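## Task

Take the green sock from the tray and clip it onto an unused peg of the sock dryer so it dangles downward. Dropping it and grabbing it again is allowed. At the end the dryer must still hang from its rail, every sock that was already clipped must remain clipped, and the robot must have released everything and backed away; anything held in place only by the robot does not count.

## Robot and tools

Robot: two 6-joint arms with parallel grippers, named left_arm and right_arm. The names do not refer to image sides. Joint order for each arm, used everywhere: waist (joint1), shoulder (joint2), elbow (joint3), wrist pitch (joint4), wrist yaw (joint5), wrist roll (joint6), then the gripper opening.

Frame: one shared scene frame. Origin on the table top midway between the arms, +x out over the table, +z up, left_arm on the +y side. Base of left_arm at (+0.030, +0.343, 0) m, quat_wxyz (+0.999, 0, 0, +0.032); right_arm at (+0.043, -0.319, 0) m, quat_wxyz (+1.000, 0, 0, +0.024). Fingers extend along the gripper's +z axis and close along its y axis. The reported end_effector_position is the spot between the finger pads, roughly 1 cm short of the tips; it can be slightly wrong, especially when reaching far.

execute_actions(actions): actions is a list of up to 15 actions, run in sequence. Each action is a table of up to 15 rows; each row lasts one control step (1/30 s), and if fewer than 15 rows are given the final row is repeated to fill 15 steps. Every row holds exactly 14 numbers in [-1, 1], always covering both arms: left_arm's 6 joint values and its opening, then right_arm's 6 joint values and opening. Joint values are offsets, not poses: each is measured from that joint's angle at the beginning of the current action (not from the preceding row); for the first action in a call that is the last angle reported in this scene. Scale: 1.0 equals 1.202 rad for waist, 1.258 shoulder, 1.238 elbow, 2.073 wrist pitch, 2.022 wrist yaw and wrist roll. Opening is absolute: +1 fully open, -1 closed. An empty list moves nothing and just returns state and images.

Joint ranges (rad): waist -2.618 to 3.054, shoulder 0.000 to 3.142, elbow 0.000 to 3.142, wrist pitch -1.571 to 1.571, wrist yaw -1.571 to 1.571, wrist roll -2.094 to 2.094. Real ends may differ by up to 0.036 rad. If an action would carry a joint more than 0.036 rad beyond its range end (judged from that action's start), the action is rejected for both arms; if the first action fails this, or any action is malformed, the whole call is rejected and nothing moves. A joint pushed into its real end stops there and the result may print "joint sent to its limit"; absence of that line does not prove more travel exists.

Motion: speed is capped. Each step the target may lead the measured angle by at most 0.202 rad (waist), 0.258 (shoulder), 0.238 (elbow), 0.573 (wrist pitch), 0.522 (wrist yaw, roll). If targets would move the hand over 70 mm from where it is, all targets are shrunk toward current angles. So big moves need several actions, and an unfinished move must be re-commanded in the next action. Friction can leave a joint up to about 0.031 rad short, and smaller commands may not move it at all. "joint command not followed" means a clearance check altered or blocked some joint targets; the rest of the row still ran.

Gripping: grip_measured is the finger opening on the command scale. To hold something, keep commanding an opening below grip_measured, about 0.03 below for a firm hold, less for a gentle one. Each gripper's readings may be off by around 1 mm. Pads push roughly 50 to 62 N at most; very thin parts (under about 2 mm) are held less firmly, and first contact can spike harder.

Result lines: per-arm state line with end_effector_position (m) and end_effector_quat_wxyz; Joint positions and Joint velocities in joint order plus finger-pad gap (m; 0.094 fully open); Joint targets, the angles currently being driven toward (these can drift without new commands); grip_measured; warnings such as MOTOR HOT (from 75 °C) and OVER-TEMPERATURE FAULT (an arm halted at 90 °C, or drops and releases at 100 °C). Holding loads, even while idle, heats motors, so avoid long static holds. Images follow from cam_high, cam_low, cam_left_wrist, cam_right_wrist, each 504x504.

zoom_image(camera, region): enlarges part of a camera's latest image. camera is one of cam_high, cam_low, cam_left_wrist, cam_right_wrist; region is [x0, y0, x1, y1] in that image's pixels from the top-left, at most 504 by 504.

read_manual(section): returns URDF licence texts only ("licences"); no motion.

finished_scene(scene): ends the current scene, given its number, after the last command is held, and reports success and the next task. It cannot be reversed; call it only once the sock hangs by itself and the grippers are open and away.

Avoid: arms colliding or pressing on each other, knocking rigid items (dryer, tray) off the table, unhooking the dryer from its rail or dislodging socks already clipped, drops, slams and hard shoves. Occasional brief tugs on held parts or pushes on loose objects may occur; recheck before releasing.

Each tool is called after "Request:" as name([rows], argument=value, ...), one row to a line, values as JSON.

## Session

Request:
execute_actions(actions=[])

Scene clock: 0.00 s.
left_arm: end_effector_position=(+0.3306, +0.5736, +0.2469) grip_measured=+1.000 end_effector_quat_wxyz=(-0.167, +0.161, +0.773, +0.591) | right_arm: end_effector_position=(+0.2195, -0.2185, +0.2759) grip_measured=+1.000 end_effector_quat_wxyz=(+0.355, +0.439, +0.807, +0.175)
Joint names: [waist, shoulder, elbow, wrist pitch, wrist yaw, wrist roll]
Joint positions: left_arm=[ 0.141  1.62   1.29  -0.756 -1.288  0.983  0.094] | right_arm=[ 1.072  0.976  1.276 -1.47   0.73   1.961  0.094]
Joint velocities: left_arm=[ 0.022  0.007  0.002 -0.081  0.007 -0.11   0.   ] | right_arm=[-0.007 -0.002 -0.002  0.007 -0.051 -0.007  0.   ]
Motor temperatures (°C, as the motors report them): left_arm=[20 24 23 20 20 21] | right_arm=[20 20 20 22 21 20]
Joint targets: left_arm=[0.141 1.620 1.290 -0.756 -1.288 0.983] | right_arm=[1.072 0.976 1.276 -1.470 0.730 1.961]

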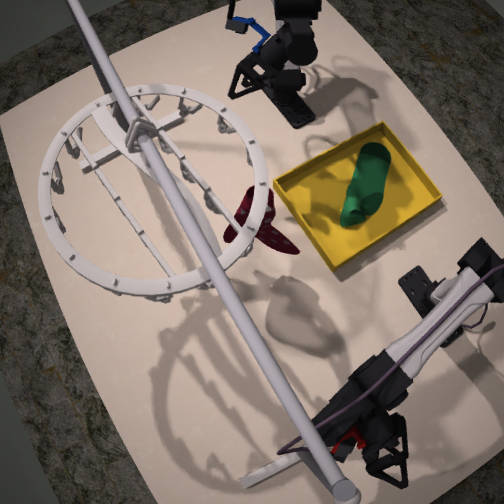

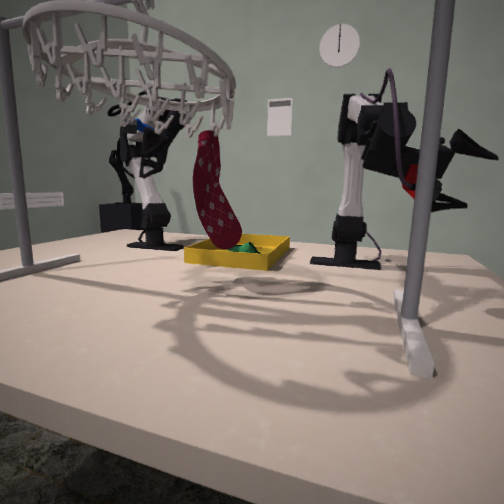

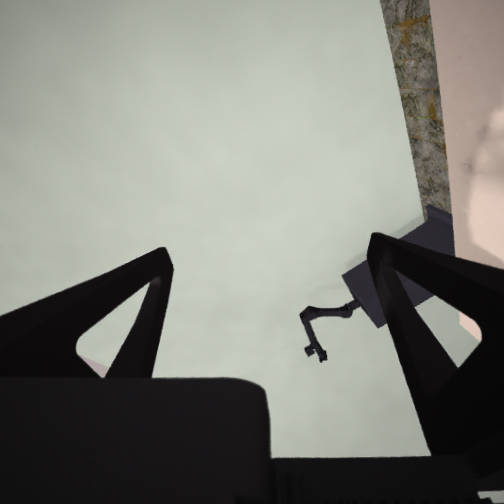

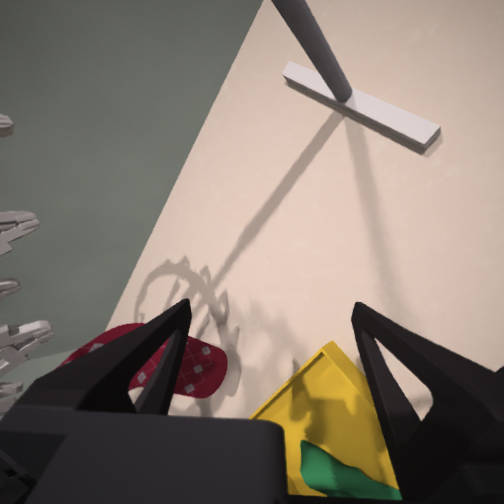

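Request:
zoom_image(camera="cam_low", region=[0, 0, 260, 260])

Request:
zoom_image(camera="cam_high", region=[20, 60, 320, 360])

Region (0, 0, 260, 260) of cam_low's 504x504 image, scaled by 1.938, with more detail than that image has.

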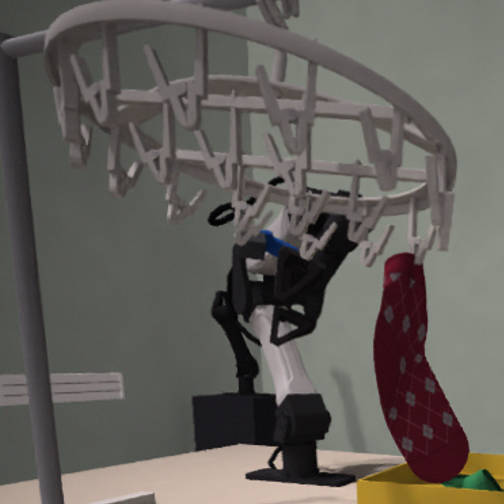

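Region (20, 60, 320, 360) of cam_high's 504x504 image, scaled by 1.680, with more detail than that image has.

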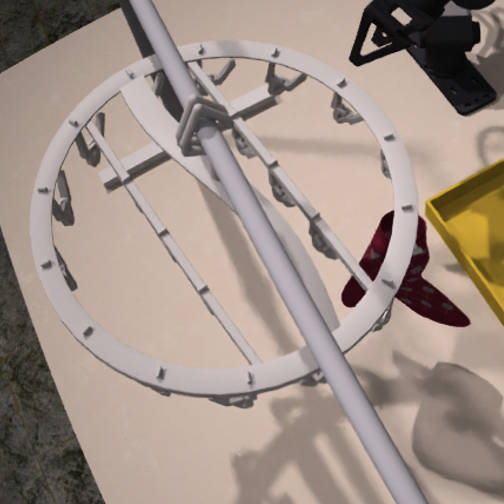

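Request:
execute_actions([
  [[0,-0.5,-0.1,0,0,-0.25,1, 0,0,0,0,-0.361,-0.5,1]],
  [[0,-0.5,-0.1,0,0.3,-0.24,1, 0,-0.5,-0.2,0.15,0,-0.47,1]],
])

Scene clock: 38.33 s.
left_arm: end_effector_position=(+0.1146, +0.4767, +0.4135) grip_measured=+1.000 end_effector_quat_wxyz=(+0.632, -0.304, +0.631, +0.331) | right_arm: end_effector_position=(+0.1091, -0.1987, +0.2964) grip_measured=+1.000 end_effector_quat_wxyz=(+0.440, -0.399, +0.749, +0.293)
Joint names: [waist, shoulder, elbow, wrist pitch, wrist yaw, wrist roll]
Joint positions: left_arm=[ 0.14   0.324  1.076 -0.729 -0.727  0.049  0.094] | right_arm=[ 1.07   0.332  1.045 -1.171  0.037  0.116  0.094]
Joint velocities: left_arm=[-0.002  0.012 -0.017 -0.022  0.168 -0.154  0.   ] | right_arm=[ 0.012  0.007  0.002  0.11  -0.125 -0.344  0.   ]
Motor temperatures (°C, as the motors report them): left_arm=[20 30 27 22 20 21] | right_arm=[20 20 24 24 22 20]
Joint targets: left_arm=[0.140 0.342 1.060 -0.743 -0.690 0.022] | right_arm=[1.070 0.346 1.029 -1.159 0.038 0.061]

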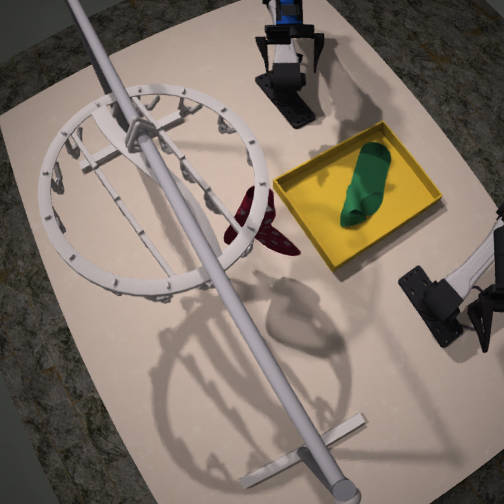

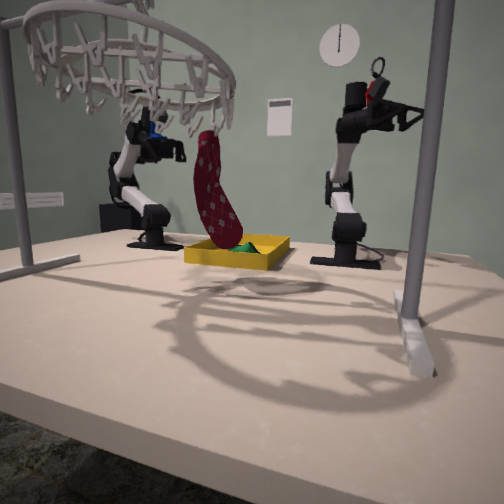

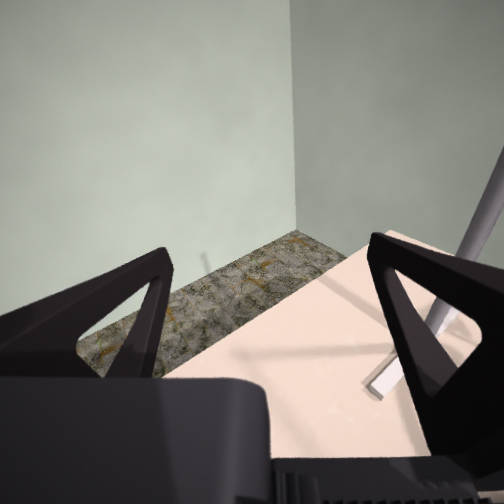

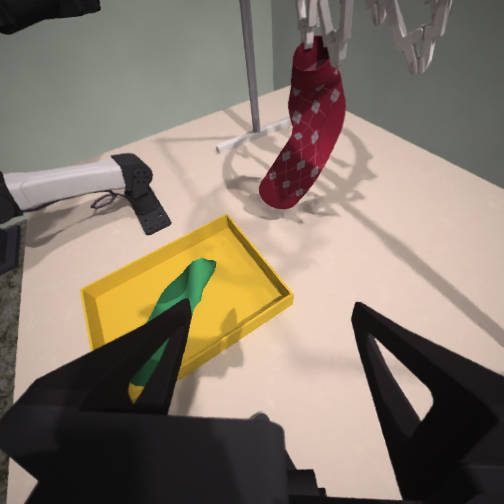

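Request:
execute_actions([
  [[-0.3,0,0,0,0.36,-0.02,1, -0.25,0,0,0.1,-0.02,-0.05,1]],
  [[-0.3,0,0,0,0,0,1, -0.2,0,0,0.1,0,0,1]],
])

Scene clock: 42.00 s.
left_arm: end_effector_position=(+0.1681, +0.2752, +0.4143) grip_measured=+1.000 end_effector_quat_wxyz=(+0.698, +0.166, +0.679, -0.156) | right_arm: end_effector_position=(+0.1780, -0.2290, +0.3904) grip_measured=+1.000 end_effector_quat_wxyz=(+0.654, -0.204, +0.699, +0.206)
Joint names: [waist, shoulder, elbow, wrist pitch, wrist yaw, wrist roll]
Joint positions: left_arm=[-0.563  0.324  1.076 -0.729 -0.039  0.021  0.094] | right_arm=[ 0.548  0.332  1.045 -0.773  0.005  0.022  0.094]
Joint velocities: left_arm=[-0.007 -0.032 -0.002 -0.007  0.007  0.051  0.   ] | right_arm=[-0.007 -0.002  0.002  0.022 -0.022 -0.007  0.   ]
Motor temperatures (°C, as the motors report them): left_arm=[20 30 27 22 20 21] | right_arm=[21 21 24 25 22 20]
Joint targets: left_arm=[-0.572 0.324 1.076 -0.729 -0.037 0.021] | right_arm=[0.539 0.332 1.045 -0.765 0.007 0.022]

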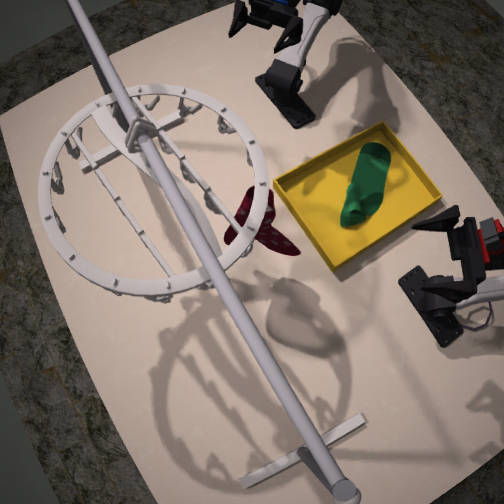

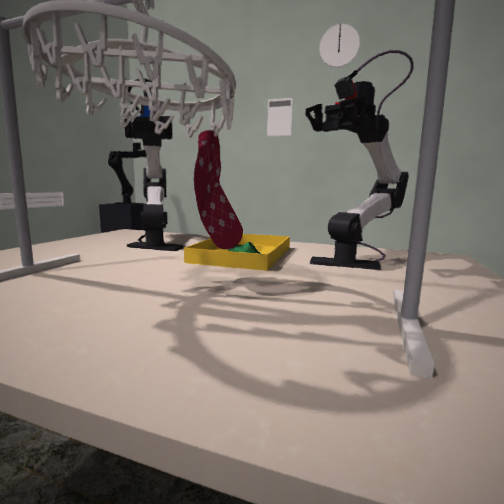

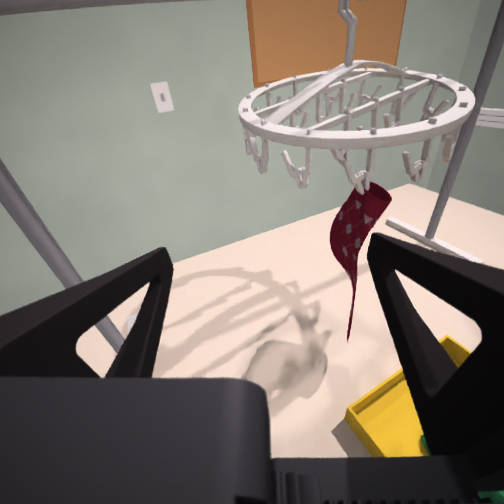

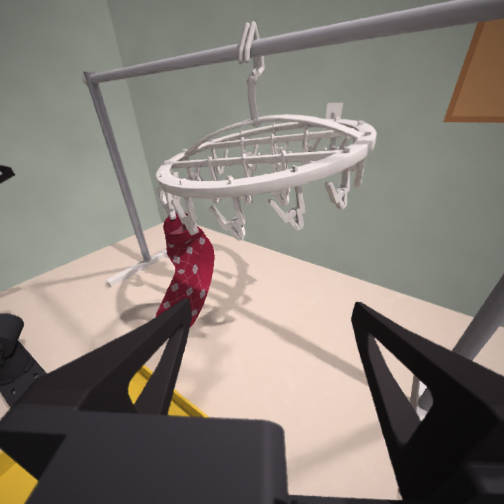

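Request:
zoom_image(camera="cam_right_wrist", region=[150, 100, 390, 260])

Request:
zoom_image(camera="cam_left_wrist", region=[230, 60, 480, 240])

Request:
zoom_image(camera="cam_high", region=[270, 110, 450, 280])

Region (150, 100, 390, 260) of cam_right_wrist's 504x504 image, scaled by 2.100, with more detail than that image has.

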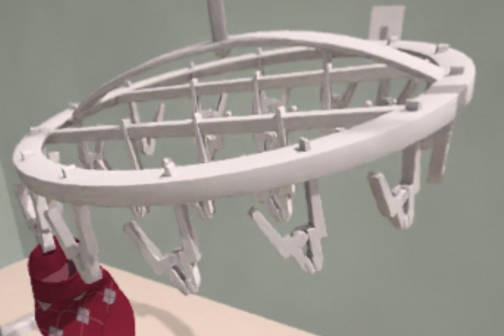

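Region (230, 60, 480, 240) of cam_left_wrist's 504x504 image, scaled by 2.016, with more detail than that image has; it fills the top 363 rows of this view, and the rest is white.

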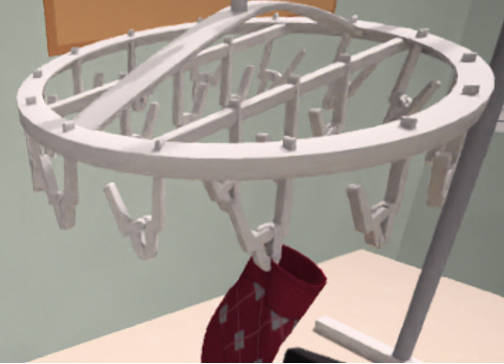

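Region (270, 110, 450, 280) of cam_high's 504x504 image, scaled by 2.800, with more detail than that image has.

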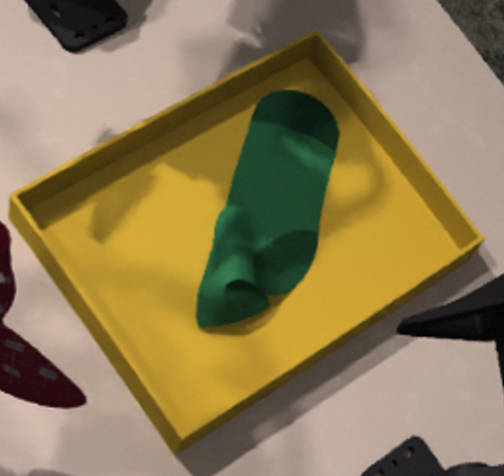

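Request:
execute_actions([
  [[0.3,0,0,0,0,0,1, 0.4,0,0,-0.2,0,0,1]],
  [[0.2,0,0,0,0,0,1, 0.32,0.4,0.15,-0.11,0,0,1]],
  [[0,0,0,0,0,0,1, 0,0.4,0.15,0,0,0,1]],
  [[0,0,0,0,0,0,1, 0,0.33,0.16,0,0,0,1]],
])

Scene clock: 85.30 s.
left_arm: end_effector_position=(+0.1826, +0.3611, +0.4143) grip_measured=+1.000 end_effector_quat_wxyz=(+0.713, -0.034, +0.698, +0.049) | right_arm: end_effector_position=(+0.0904, +0.0295, +0.1393) grip_measured=+1.000 end_effector_quat_wxyz=(+0.034, -0.651, +0.758, +0.024)
Joint names: [waist, shoulder, elbow, wrist pitch, wrist yaw, wrist roll]
Joint positions: left_arm=[ 0.02   0.324  1.076 -0.729 -0.034  0.021  0.094] | right_arm=[ 1.394  1.798  1.612 -1.302  0.009  0.022  0.094]
Joint velocities: left_arm=[-0.012  0.007  0.002 -0.007 -0.066  0.022  0.   ] | right_arm=[ 0.012 -0.042  0.007  0.051 -0.022 -0.007  0.   ]
Motor temperatures (°C, as the motors report them): left_arm=[20 28 27 27 20 21] | right_arm=[21 22 25 32 22 20]
Joint targets: left_arm=[0.020 0.324 1.076 -0.729 -0.034 0.021] | right_arm=[1.394 1.787 1.615 -1.319 0.009 0.022]

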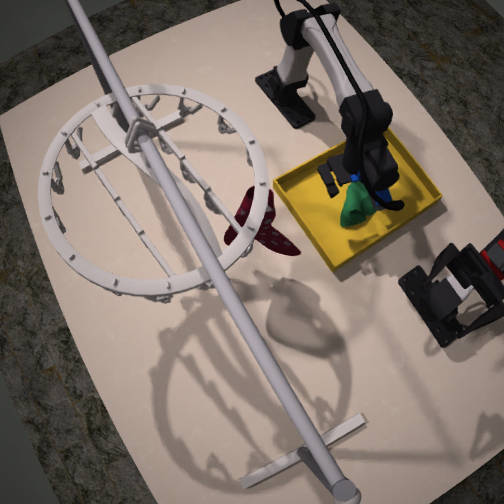

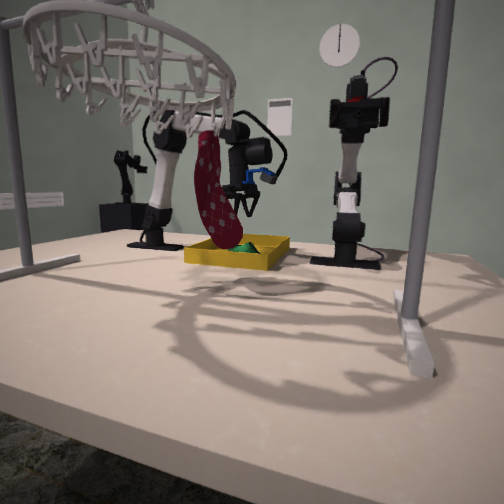

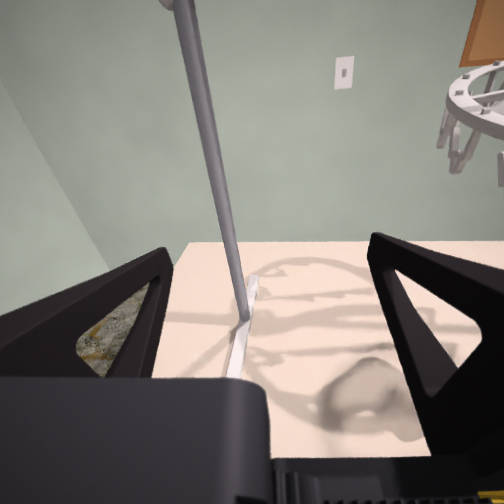

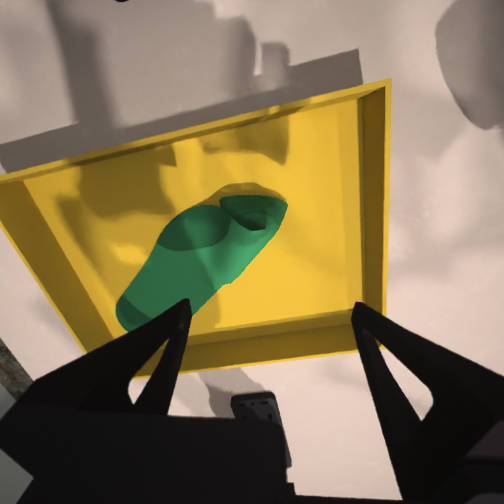

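Request:
zoom_image(camera="cam_right_wrist", region=[150, 160, 330, 320])

Request:
zoom_image(camera="cam_low", region=[180, 150, 300, 280])

Region (150, 160, 330, 320) of cam_right_wrist's 504x504 image, scaled by 2.800, with more detail than that image has.

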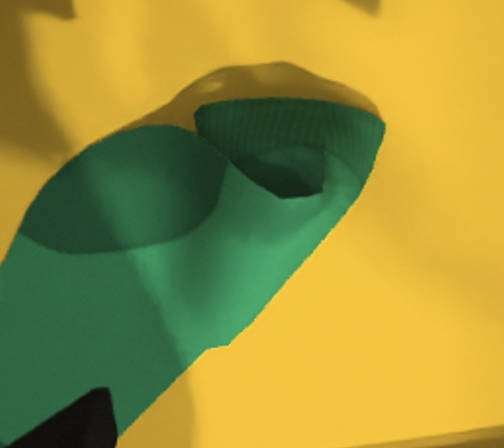

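Region (180, 150, 300, 280) of cam_low's 504x504 image, scaled by 3.877, with more detail than that image has; it fills the left 465 columns of this view, and the rest is white.

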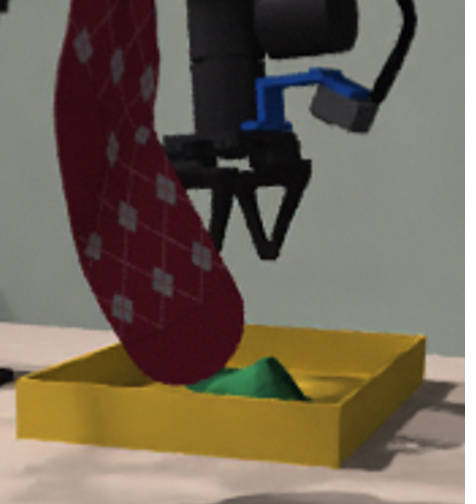

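Request:
execute_actions([
  [[0,0,0,0,0,0,1, 0,0.105,-0.077,0.068,0,0,0.4]],
])

Scene clock: 97.40 s.
left_arm: end_effector_position=(+0.1826, +0.3611, +0.4143) grip_measured=+1.000 end_effector_quat_wxyz=(+0.713, -0.034, +0.698, +0.049) | right_arm: end_effector_position=(+0.0912, +0.0360, +0.0722) grip_measured=+0.402 end_effector_quat_wxyz=(-0.003, -0.652, +0.758, -0.009)
Joint names: [waist, shoulder, elbow, wrist pitch, wrist yaw, wrist roll]
Joint positions: left_arm=[ 0.02   0.324  1.076 -0.729 -0.034  0.021  0.094] | right_arm=[ 1.394  1.933  1.524 -1.178  0.009  0.022  0.066]
Joint velocities: left_arm=[-0.002 -0.007 -0.012 -0.037 -0.022  0.022  0.   ] | right_arm=[-0.007 -0.007 -0.012 -0.051 -0.022  0.007  0.   ]
Motor temperatures (°C, as the motors report them): left_arm=[20 28 27 28 20 21] | right_arm=[21 26 26 29 22 20]
Joint targets: left_arm=[0.020 0.324 1.076 -0.729 -0.034 0.021] | right_arm=[1.394 1.931 1.517 -1.161 0.009 0.022]

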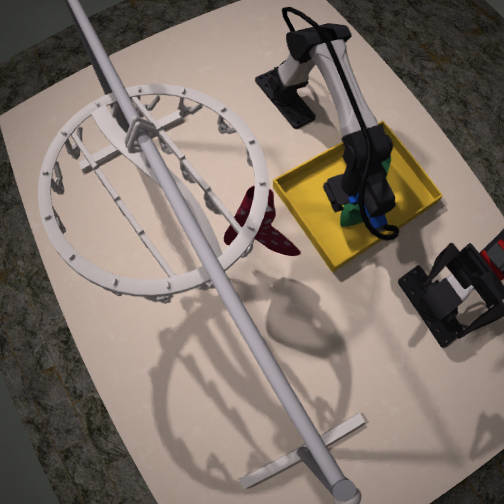

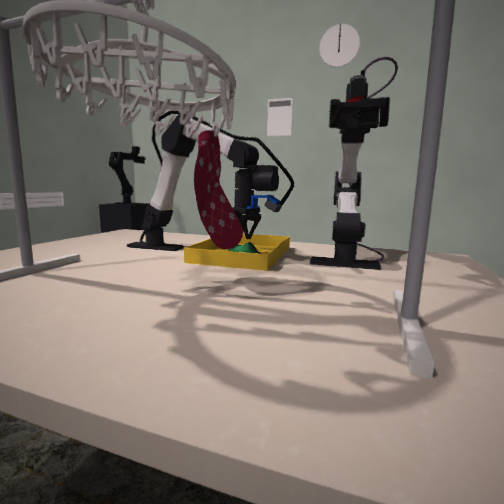

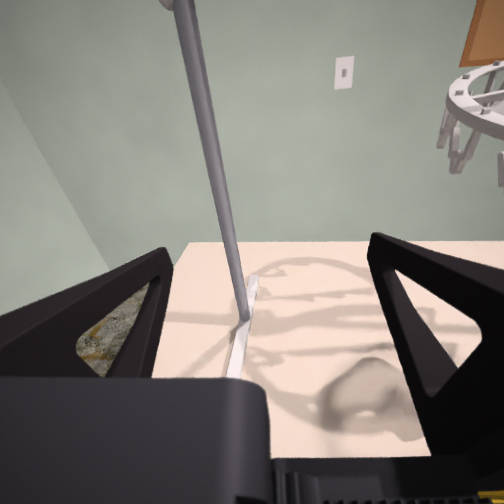

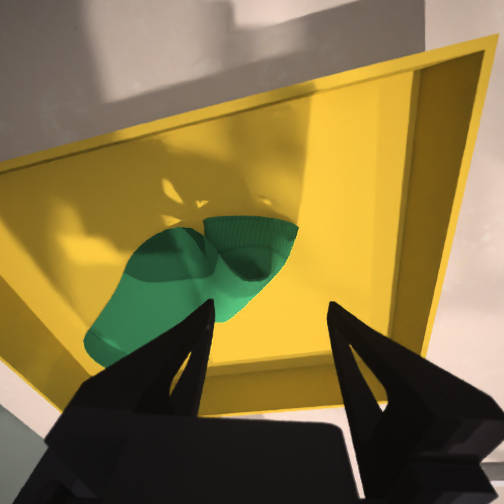

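Request:
execute_actions([
  [[0,0,0,0,0,0,1, 0.028,0.012,-0.03,0.04,0,0,0.2]],
  [[0,0,0,0,0,0,1, 0,0.02,-0.04,0.035,0,0,0.2]],
])

Scene clock: 105.90 s.
left_arm: end_effector_position=(+0.1826, +0.3611, +0.4143) grip_measured=+1.000 end_effector_quat_wxyz=(+0.713, -0.034, +0.698, +0.049) | right_arm: end_effector_position=(+0.0829, +0.0547, +0.0612) grip_measured=+0.203 end_effector_quat_wxyz=(+0.027, -0.662, +0.749, +0.019)
Joint names: [waist, shoulder, elbow, wrist pitch, wrist yaw, wrist roll]
Joint positions: left_arm=[ 0.02   0.324  1.076 -0.729 -0.034  0.021  0.094] | right_arm=[ 1.422  1.933  1.477 -1.051  0.009  0.022  0.056]
Joint velocities: left_arm=[ 0.017 -0.022 -0.007 -0.037  0.022  0.037  0.   ] | right_arm=[-0.007  0.002 -0.007 -0.007 -0.007 -0.037 -0.   ]
Motor temperatures (°C, as the motors report them): left_arm=[20 28 27 28 20 21] | right_arm=[21 28 26 28 22 20]
Joint targets: left_arm=[0.020 0.324 1.076 -0.729 -0.034 0.021] | right_arm=[1.422 1.958 1.458 -1.037 0.009 0.022]

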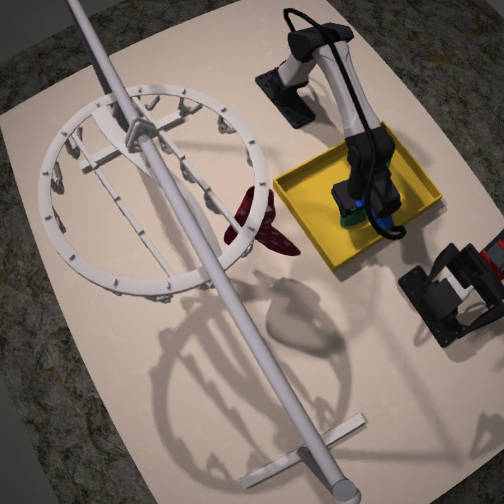

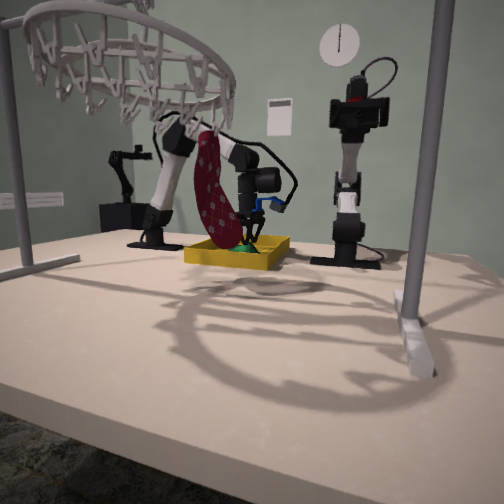

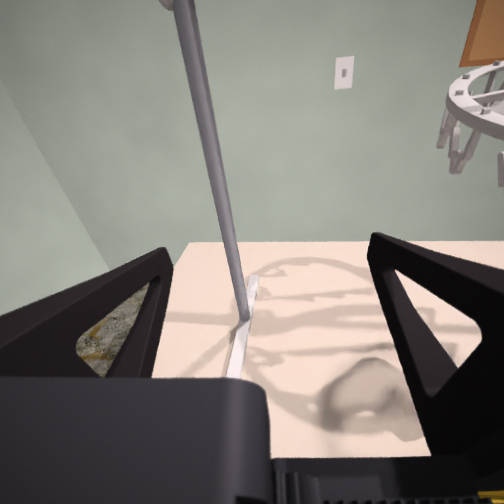

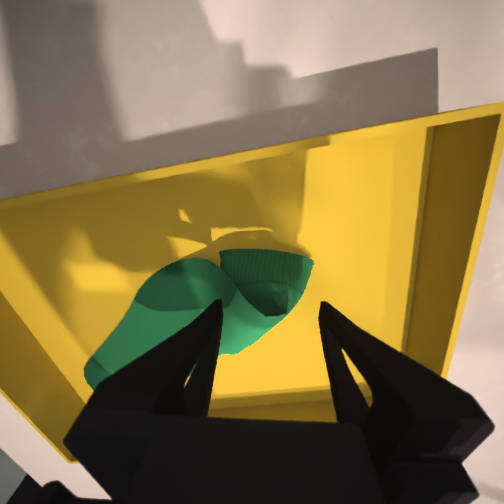

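Request:
execute_actions([
  [[0,0,0,0,0,0,1, 0,0.048,-0.063,0.027,0,0,0.1]],
])

Scene clock: 109.83 s.
left_arm: end_effector_position=(+0.1826, +0.3611, +0.4143) grip_measured=+1.000 end_effector_quat_wxyz=(+0.713, -0.034, +0.698, +0.049) | right_arm: end_effector_position=(+0.0816, +0.0420, +0.0304) grip_measured=+0.102 end_effector_quat_wxyz=(+0.003, -0.662, +0.749, -0.004)
Joint names: [waist, shoulder, elbow, wrist pitch, wrist yaw, wrist roll]
Joint positions: left_arm=[ 0.02   0.324  1.076 -0.729 -0.034  0.021  0.094] | right_arm=[ 1.422  1.976  1.414 -1.01   0.009  0.022  0.052]
Joint velocities: left_arm=[ 0.002 -0.017  0.002 -0.037 -0.081 -0.007  0.   ] | right_arm=[-0.002 -0.002  0.002 -0.007 -0.007  0.007 -0.001]
Motor temperatures (°C, as the motors report them): left_arm=[20 28 27 29 20 21] | right_arm=[21 28 26 27 22 20]
Joint targets: left_arm=[0.020 0.324 1.076 -0.729 -0.034 0.021] | right_arm=[1.422 1.993 1.399 -0.995 0.009 0.022]

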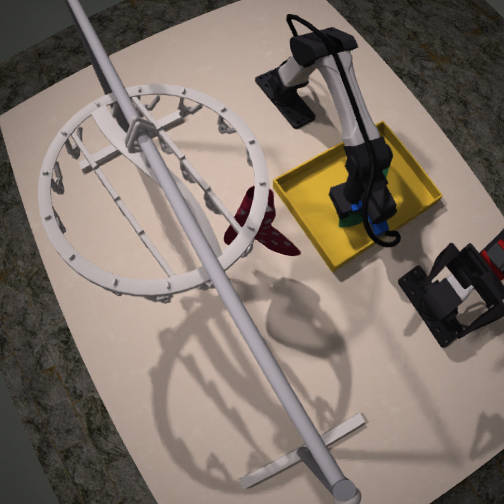

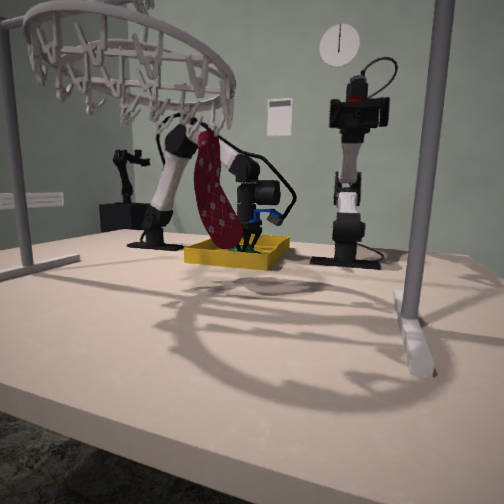

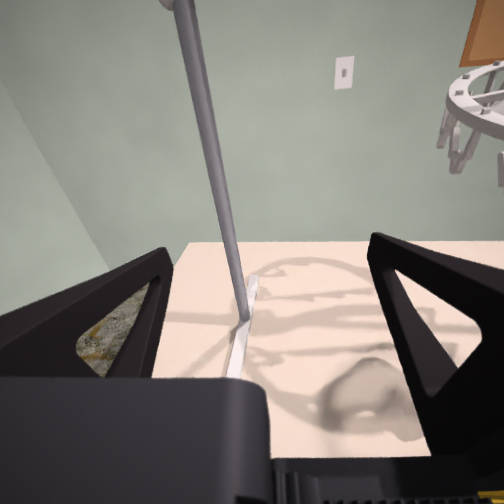

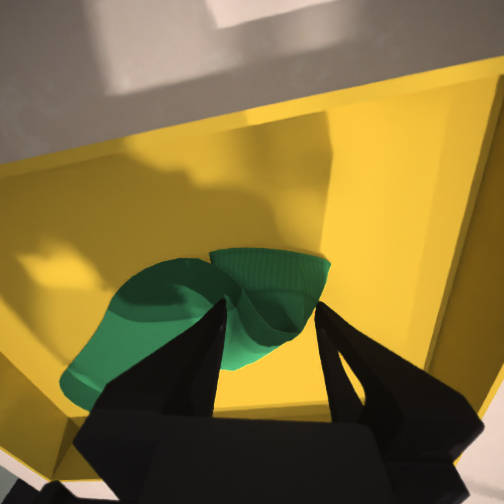

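Request:
execute_actions([
  [[0,0,0,0,0,0,1, 0,0.02,0,0,0,0,-0.2],[0,0,0,0,0,0,1, 0,0.02,0,0,0,0,-0.3],[0,0,0,0,0,0,1, 0,0.02,0,0,0,0,-0.4],[0,0,0,0,0,0,1, 0,0.02,0,0,0,0,-0.5],[0,0,0,0,0,0,1, 0,0.02,0,0,0,0,-0.6],[0,0,0,0,0,0,1, 0,0.02,0,0,0,0,-0.7],[0,0,0,0,0,0,1, 0,0.02,0,0,0,0,-0.8],[0,0,0,0,0,0,1, 0,0.02,0,0,0,0,-0.9],[0,0,0,0,0,0,1, 0,0.02,0,0,0,0,-1]],
  [[0,0,0,0,0,0,1, 0,-0.12,0.05,0,0,0,-1]],
])

Scene clock: 115.00 s.
left_arm: end_effector_position=(+0.1826, +0.3611, +0.4143) grip_measured=+1.000 end_effector_quat_wxyz=(+0.713, -0.034, +0.698, +0.049) | right_arm: end_effector_position=(+0.0846, +0.0718, +0.1103) grip_measured=-0.944 end_effector_quat_wxyz=(+0.093, -0.657, +0.744, +0.080)
Joint names: [waist, shoulder, elbow, wrist pitch, wrist yaw, wrist roll]
Joint positions: left_arm=[ 0.02   0.324  1.076 -0.729 -0.034  0.021  0.094] | right_arm=[ 1.422  1.807  1.482 -1.     0.009  0.022  0.003]
Joint velocities: left_arm=[ 0.002  0.002 -0.007 -0.037 -0.007 -0.051  0.   ] | right_arm=[-0.012 -0.007  0.002 -0.007  0.037 -0.007  0.001]
Motor temperatures (°C, as the motors report them): left_arm=[20 28 27 29 20 21] | right_arm=[21 29 26 27 22 20]
Joint targets: left_arm=[0.020 0.324 1.076 -0.729 -0.034 0.021] | right_arm=[1.422 1.825 1.475 -1.008 0.009 0.022]

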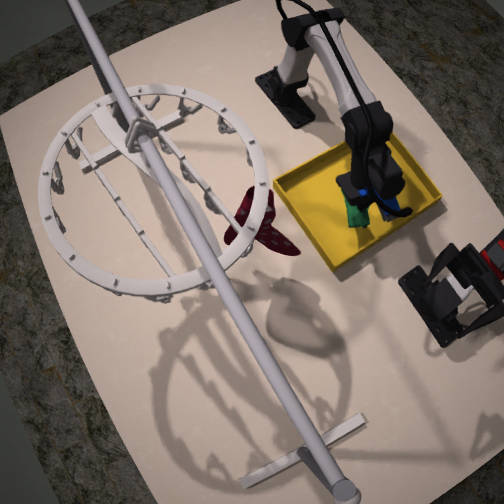

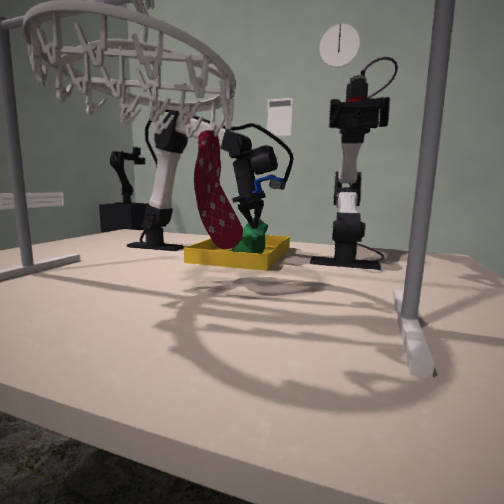

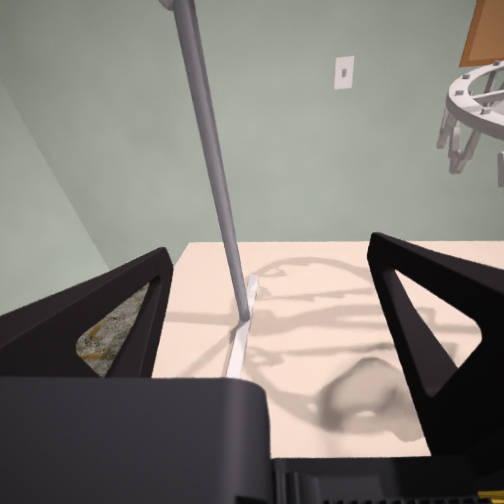

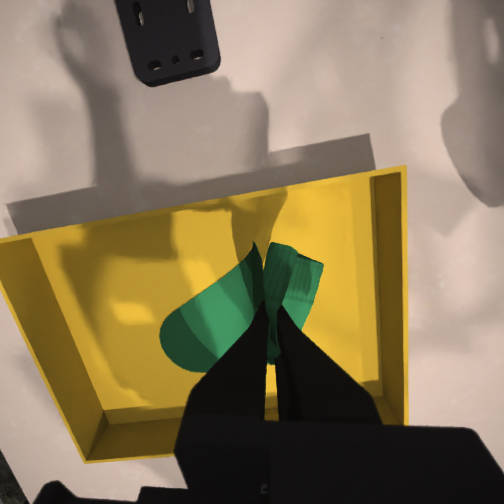

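Request:
execute_actions([
  [[-0.4,0,0,0,0,0,1, 0,-0.2,0.0,0.0,0,0,-1]],
  [[-0.4,0,-0.1,-0.05,0,0,1, 0,-0.2,-0.2,0.1,0,0,-1]],
  [[-0.3,0,-0.1,0,0,0,1, 0,-0.2,-0.2,0.1,0,0,-1]],
])

Scene clock: 122.10 s.
left_arm: end_effector_position=(+0.1024, +0.1711, +0.2973) grip_measured=+1.000 end_effector_quat_wxyz=(+0.501, +0.455, +0.664, -0.319) | right_arm: end_effector_position=(+0.0785, +0.0110, +0.2675) grip_measured=-0.944 end_effector_quat_wxyz=(+0.350, -0.582, +0.662, +0.318)
Joint names: [waist, shoulder, elbow, wrist pitch, wrist yaw, wrist roll]
Joint positions: left_arm=[-1.275  0.315  0.839 -0.824 -0.04   0.021  0.094] | right_arm=[ 1.422  1.026  1.044 -0.604  0.009  0.022  0.003]
Joint velocities: left_arm=[-0.017  0.017 -0.002 -0.095 -0.022 -0.022  0.   ] | right_arm=[ 0.007 -0.007 -0.002  0.037  0.007  0.007 -0.001]
Motor temperatures (°C, as the motors report them): left_arm=[20 28 27 29 20 21] | right_arm=[21 29 27 27 22 20]
Joint targets: left_arm=[-1.284 0.319 0.833 -0.822 -0.038 0.021] | right_arm=[1.422 1.025 1.023 -0.590 0.009 0.022]

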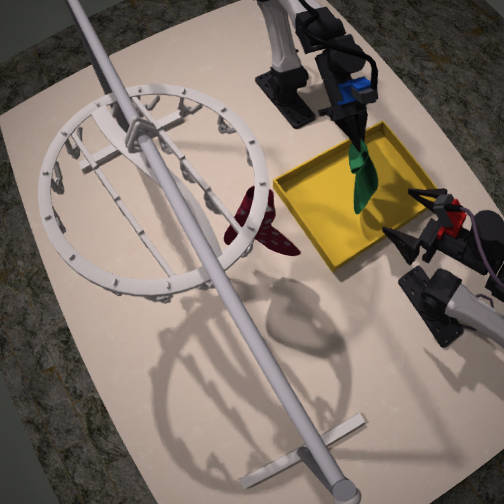

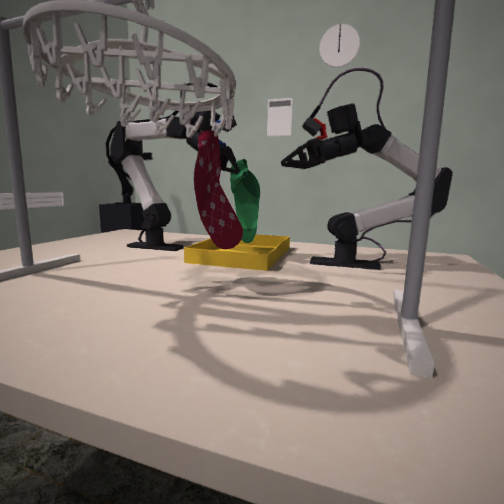

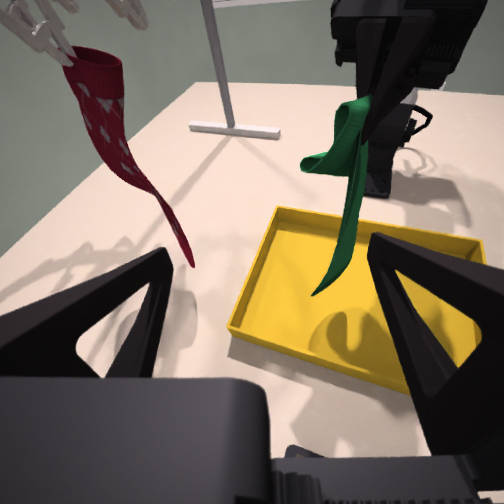

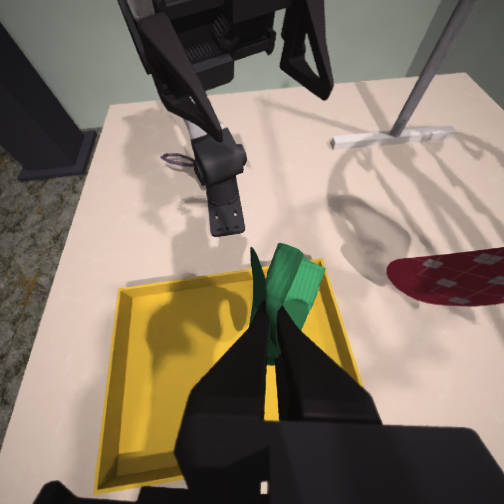

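Request:
zoom_image(camera="cam_left_wrist", region=[270, 40, 450, 220])

Request:
zoom_image(camera="cam_left_wrist", region=[0, 0, 180, 160])

Request:
zoom_image(camera="cam_low", region=[180, 120, 310, 260])

Region (270, 40, 450, 220) of cam_left_wrist's 504x504 image, scaled by 2.800, with more detail than that image has.

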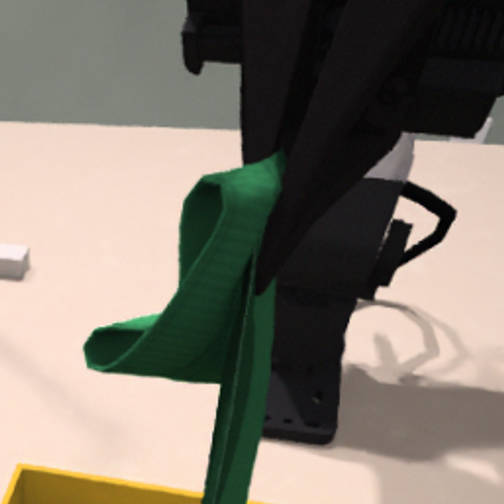

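Region (0, 0, 180, 160) of cam_left_wrist's 504x504 image, scaled by 2.800, with more detail than that image has.

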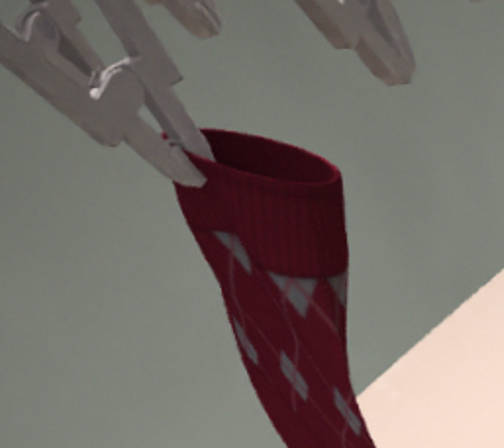

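Region (180, 120, 310, 260) of cam_low's 504x504 image, scaled by 3.600, with more detail than that image has; it fills the left 468 columns of this view, and the rest is white.

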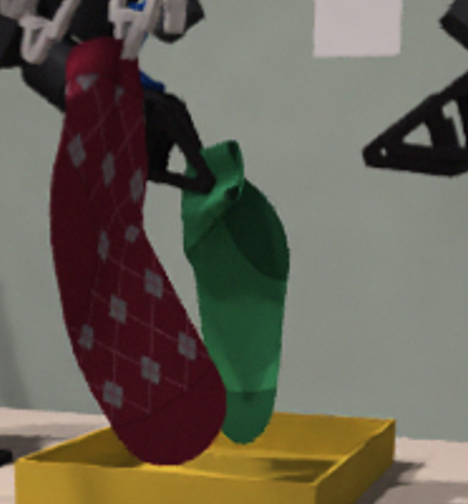

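Request:
execute_actions([
  [[-0.1,0,0,0,0,0,1, 0,-0.15,-0.2,0.2,0,0,-1]],
  [[0,0,0,0,0,0,1, 0,-0.15,-0.2,0.2,0,0,-1]],
  [[0,0,0,0,0,0,1, 0,-0.1,-0.15,0.1,0,0,-1]],
])

Scene clock: 130.23 s.
left_arm: end_effector_position=(+0.0836, +0.1644, +0.2973) grip_measured=+1.000 end_effector_quat_wxyz=(+0.483, +0.490, +0.638, -0.345) | right_arm: end_effector_position=(+0.0743, -0.0303, +0.3266) grip_measured=-0.944 end_effector_quat_wxyz=(+0.572, -0.415, +0.474, +0.525)
Joint names: [waist, shoulder, elbow, wrist pitch, wrist yaw, wrist roll]
Joint positions: left_arm=[-1.385  0.315  0.839 -0.824 -0.044  0.021  0.094] | right_arm=[1.422 0.574 0.409 0.372 0.009 0.022 0.003]
Joint velocities: left_arm=[-0.002 -0.022  0.007  0.022 -0.095 -0.037  0.   ] | right_arm=[-0.002  0.002 -0.017 -0.007 -0.037  0.007 -0.001]
Motor temperatures (°C, as the motors report them): left_arm=[20 28 28 30 20 21] | right_arm=[21 28 27 30 21 20]
Joint targets: left_arm=[-1.385 0.315 0.839 -0.824 -0.044 0.021] | right_arm=[1.422 0.554 0.396 0.389 0.009 0.022]

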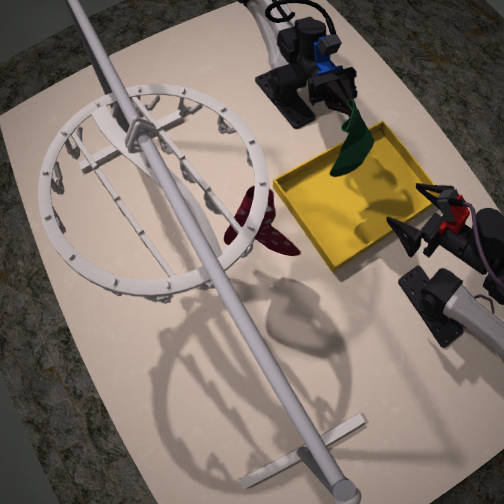

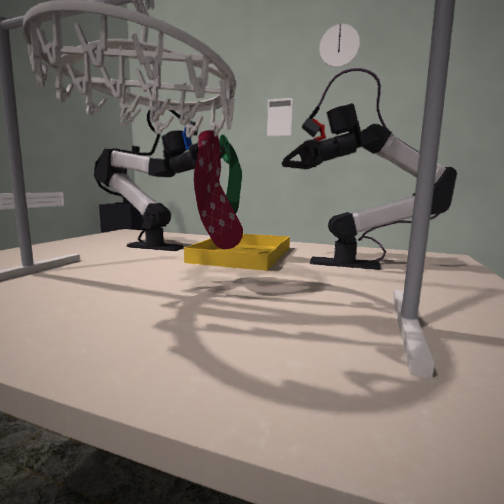

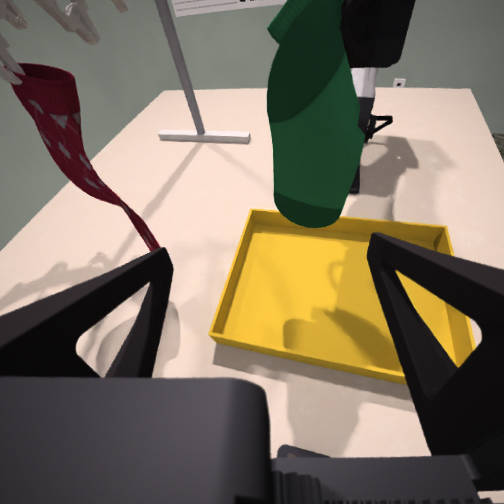

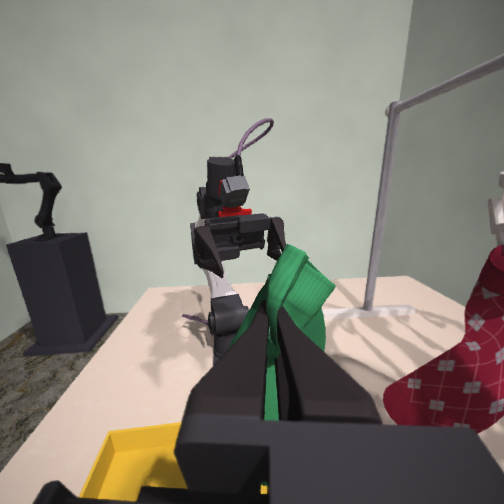

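Request:
execute_actions([
  [[0,0,0.1,0.1,0,0,1, 0,0,0,0,0,0,-1]],
])

Request:
zoom_image(camera="cam_left_wrist", region=[220, 30, 420, 230])

Request:
zoom_image(camera="cam_high", region=[300, 60, 400, 160])

Scene clock: 133.40 s.
left_arm: end_effector_position=(+0.0808, +0.1753, +0.3955) grip_measured=+1.000 end_effector_quat_wxyz=(+0.577, +0.423, +0.558, -0.420) | right_arm: end_effector_position=(+0.0743, -0.0307, +0.3282) grip_measured=-0.944 end_effector_quat_wxyz=(+0.574, -0.413, +0.472, +0.526)
Joint names: [waist, shoulder, elbow, wrist pitch, wrist yaw, wrist roll]
Joint positions: left_arm=[-1.385  0.317  0.962 -0.626 -0.044  0.021  0.094] | right_arm=[1.422 0.574 0.409 0.379 0.009 0.022 0.003]
Joint velocities: left_arm=[-0.032 -0.017 -0.017 -0.051  0.007 -0.051  0.   ] | right_arm=[ 0.007 -0.007 -0.002  0.095 -0.022 -0.007  0.   ]
Motor temperatures (°C, as the motors report them): left_arm=[20 28 28 30 20 21] | right_arm=[21 28 27 30 21 20]
Joint targets: left_arm=[-1.385 0.315 0.963 -0.617 -0.044 0.021] | right_arm=[1.422 0.574 0.409 0.372 0.009 0.022]

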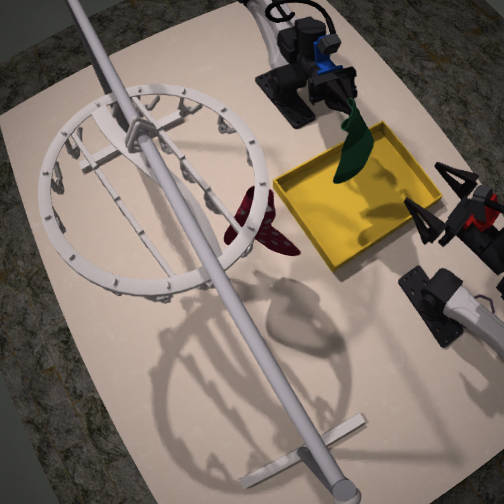

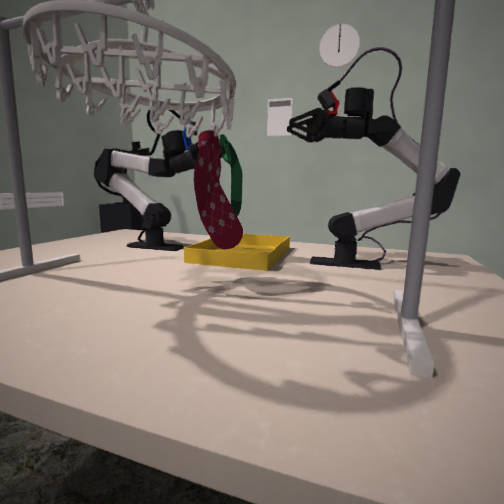

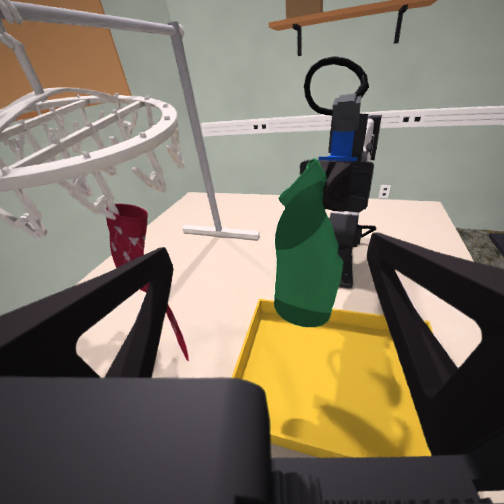

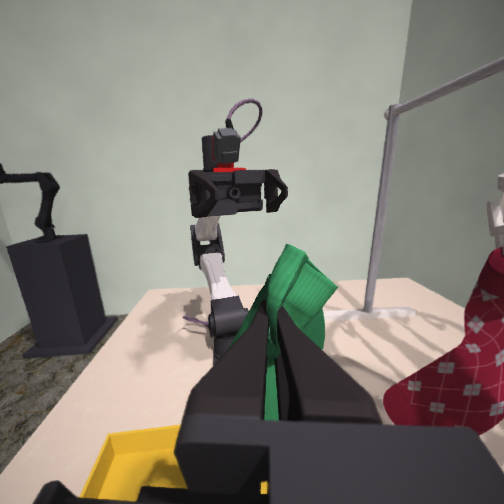

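Region (220, 30, 420, 230) of cam_left_wrist's 504x504 image, scaled by 2.520, with more detail than that image has.

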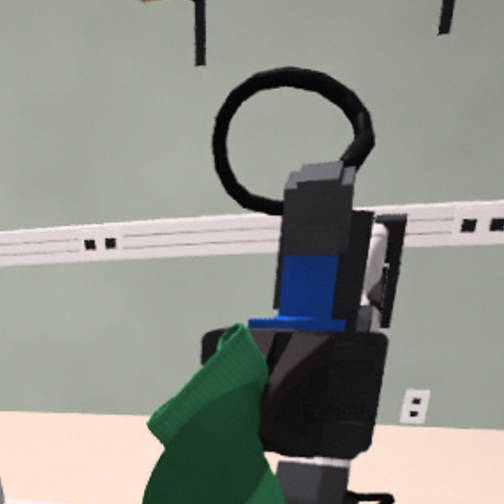

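Region (300, 60, 400, 160) of cam_high's 504x504 image, scaled by 5.040, with more detail than that image has.

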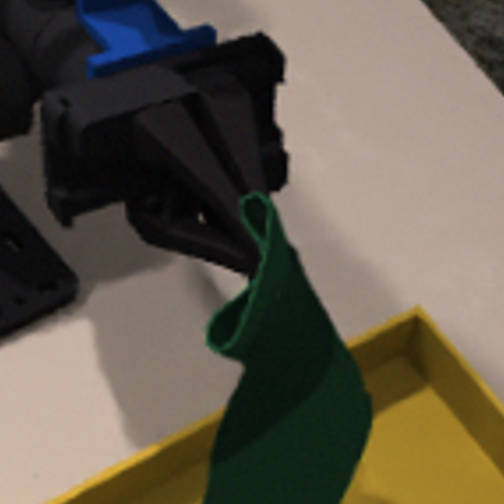

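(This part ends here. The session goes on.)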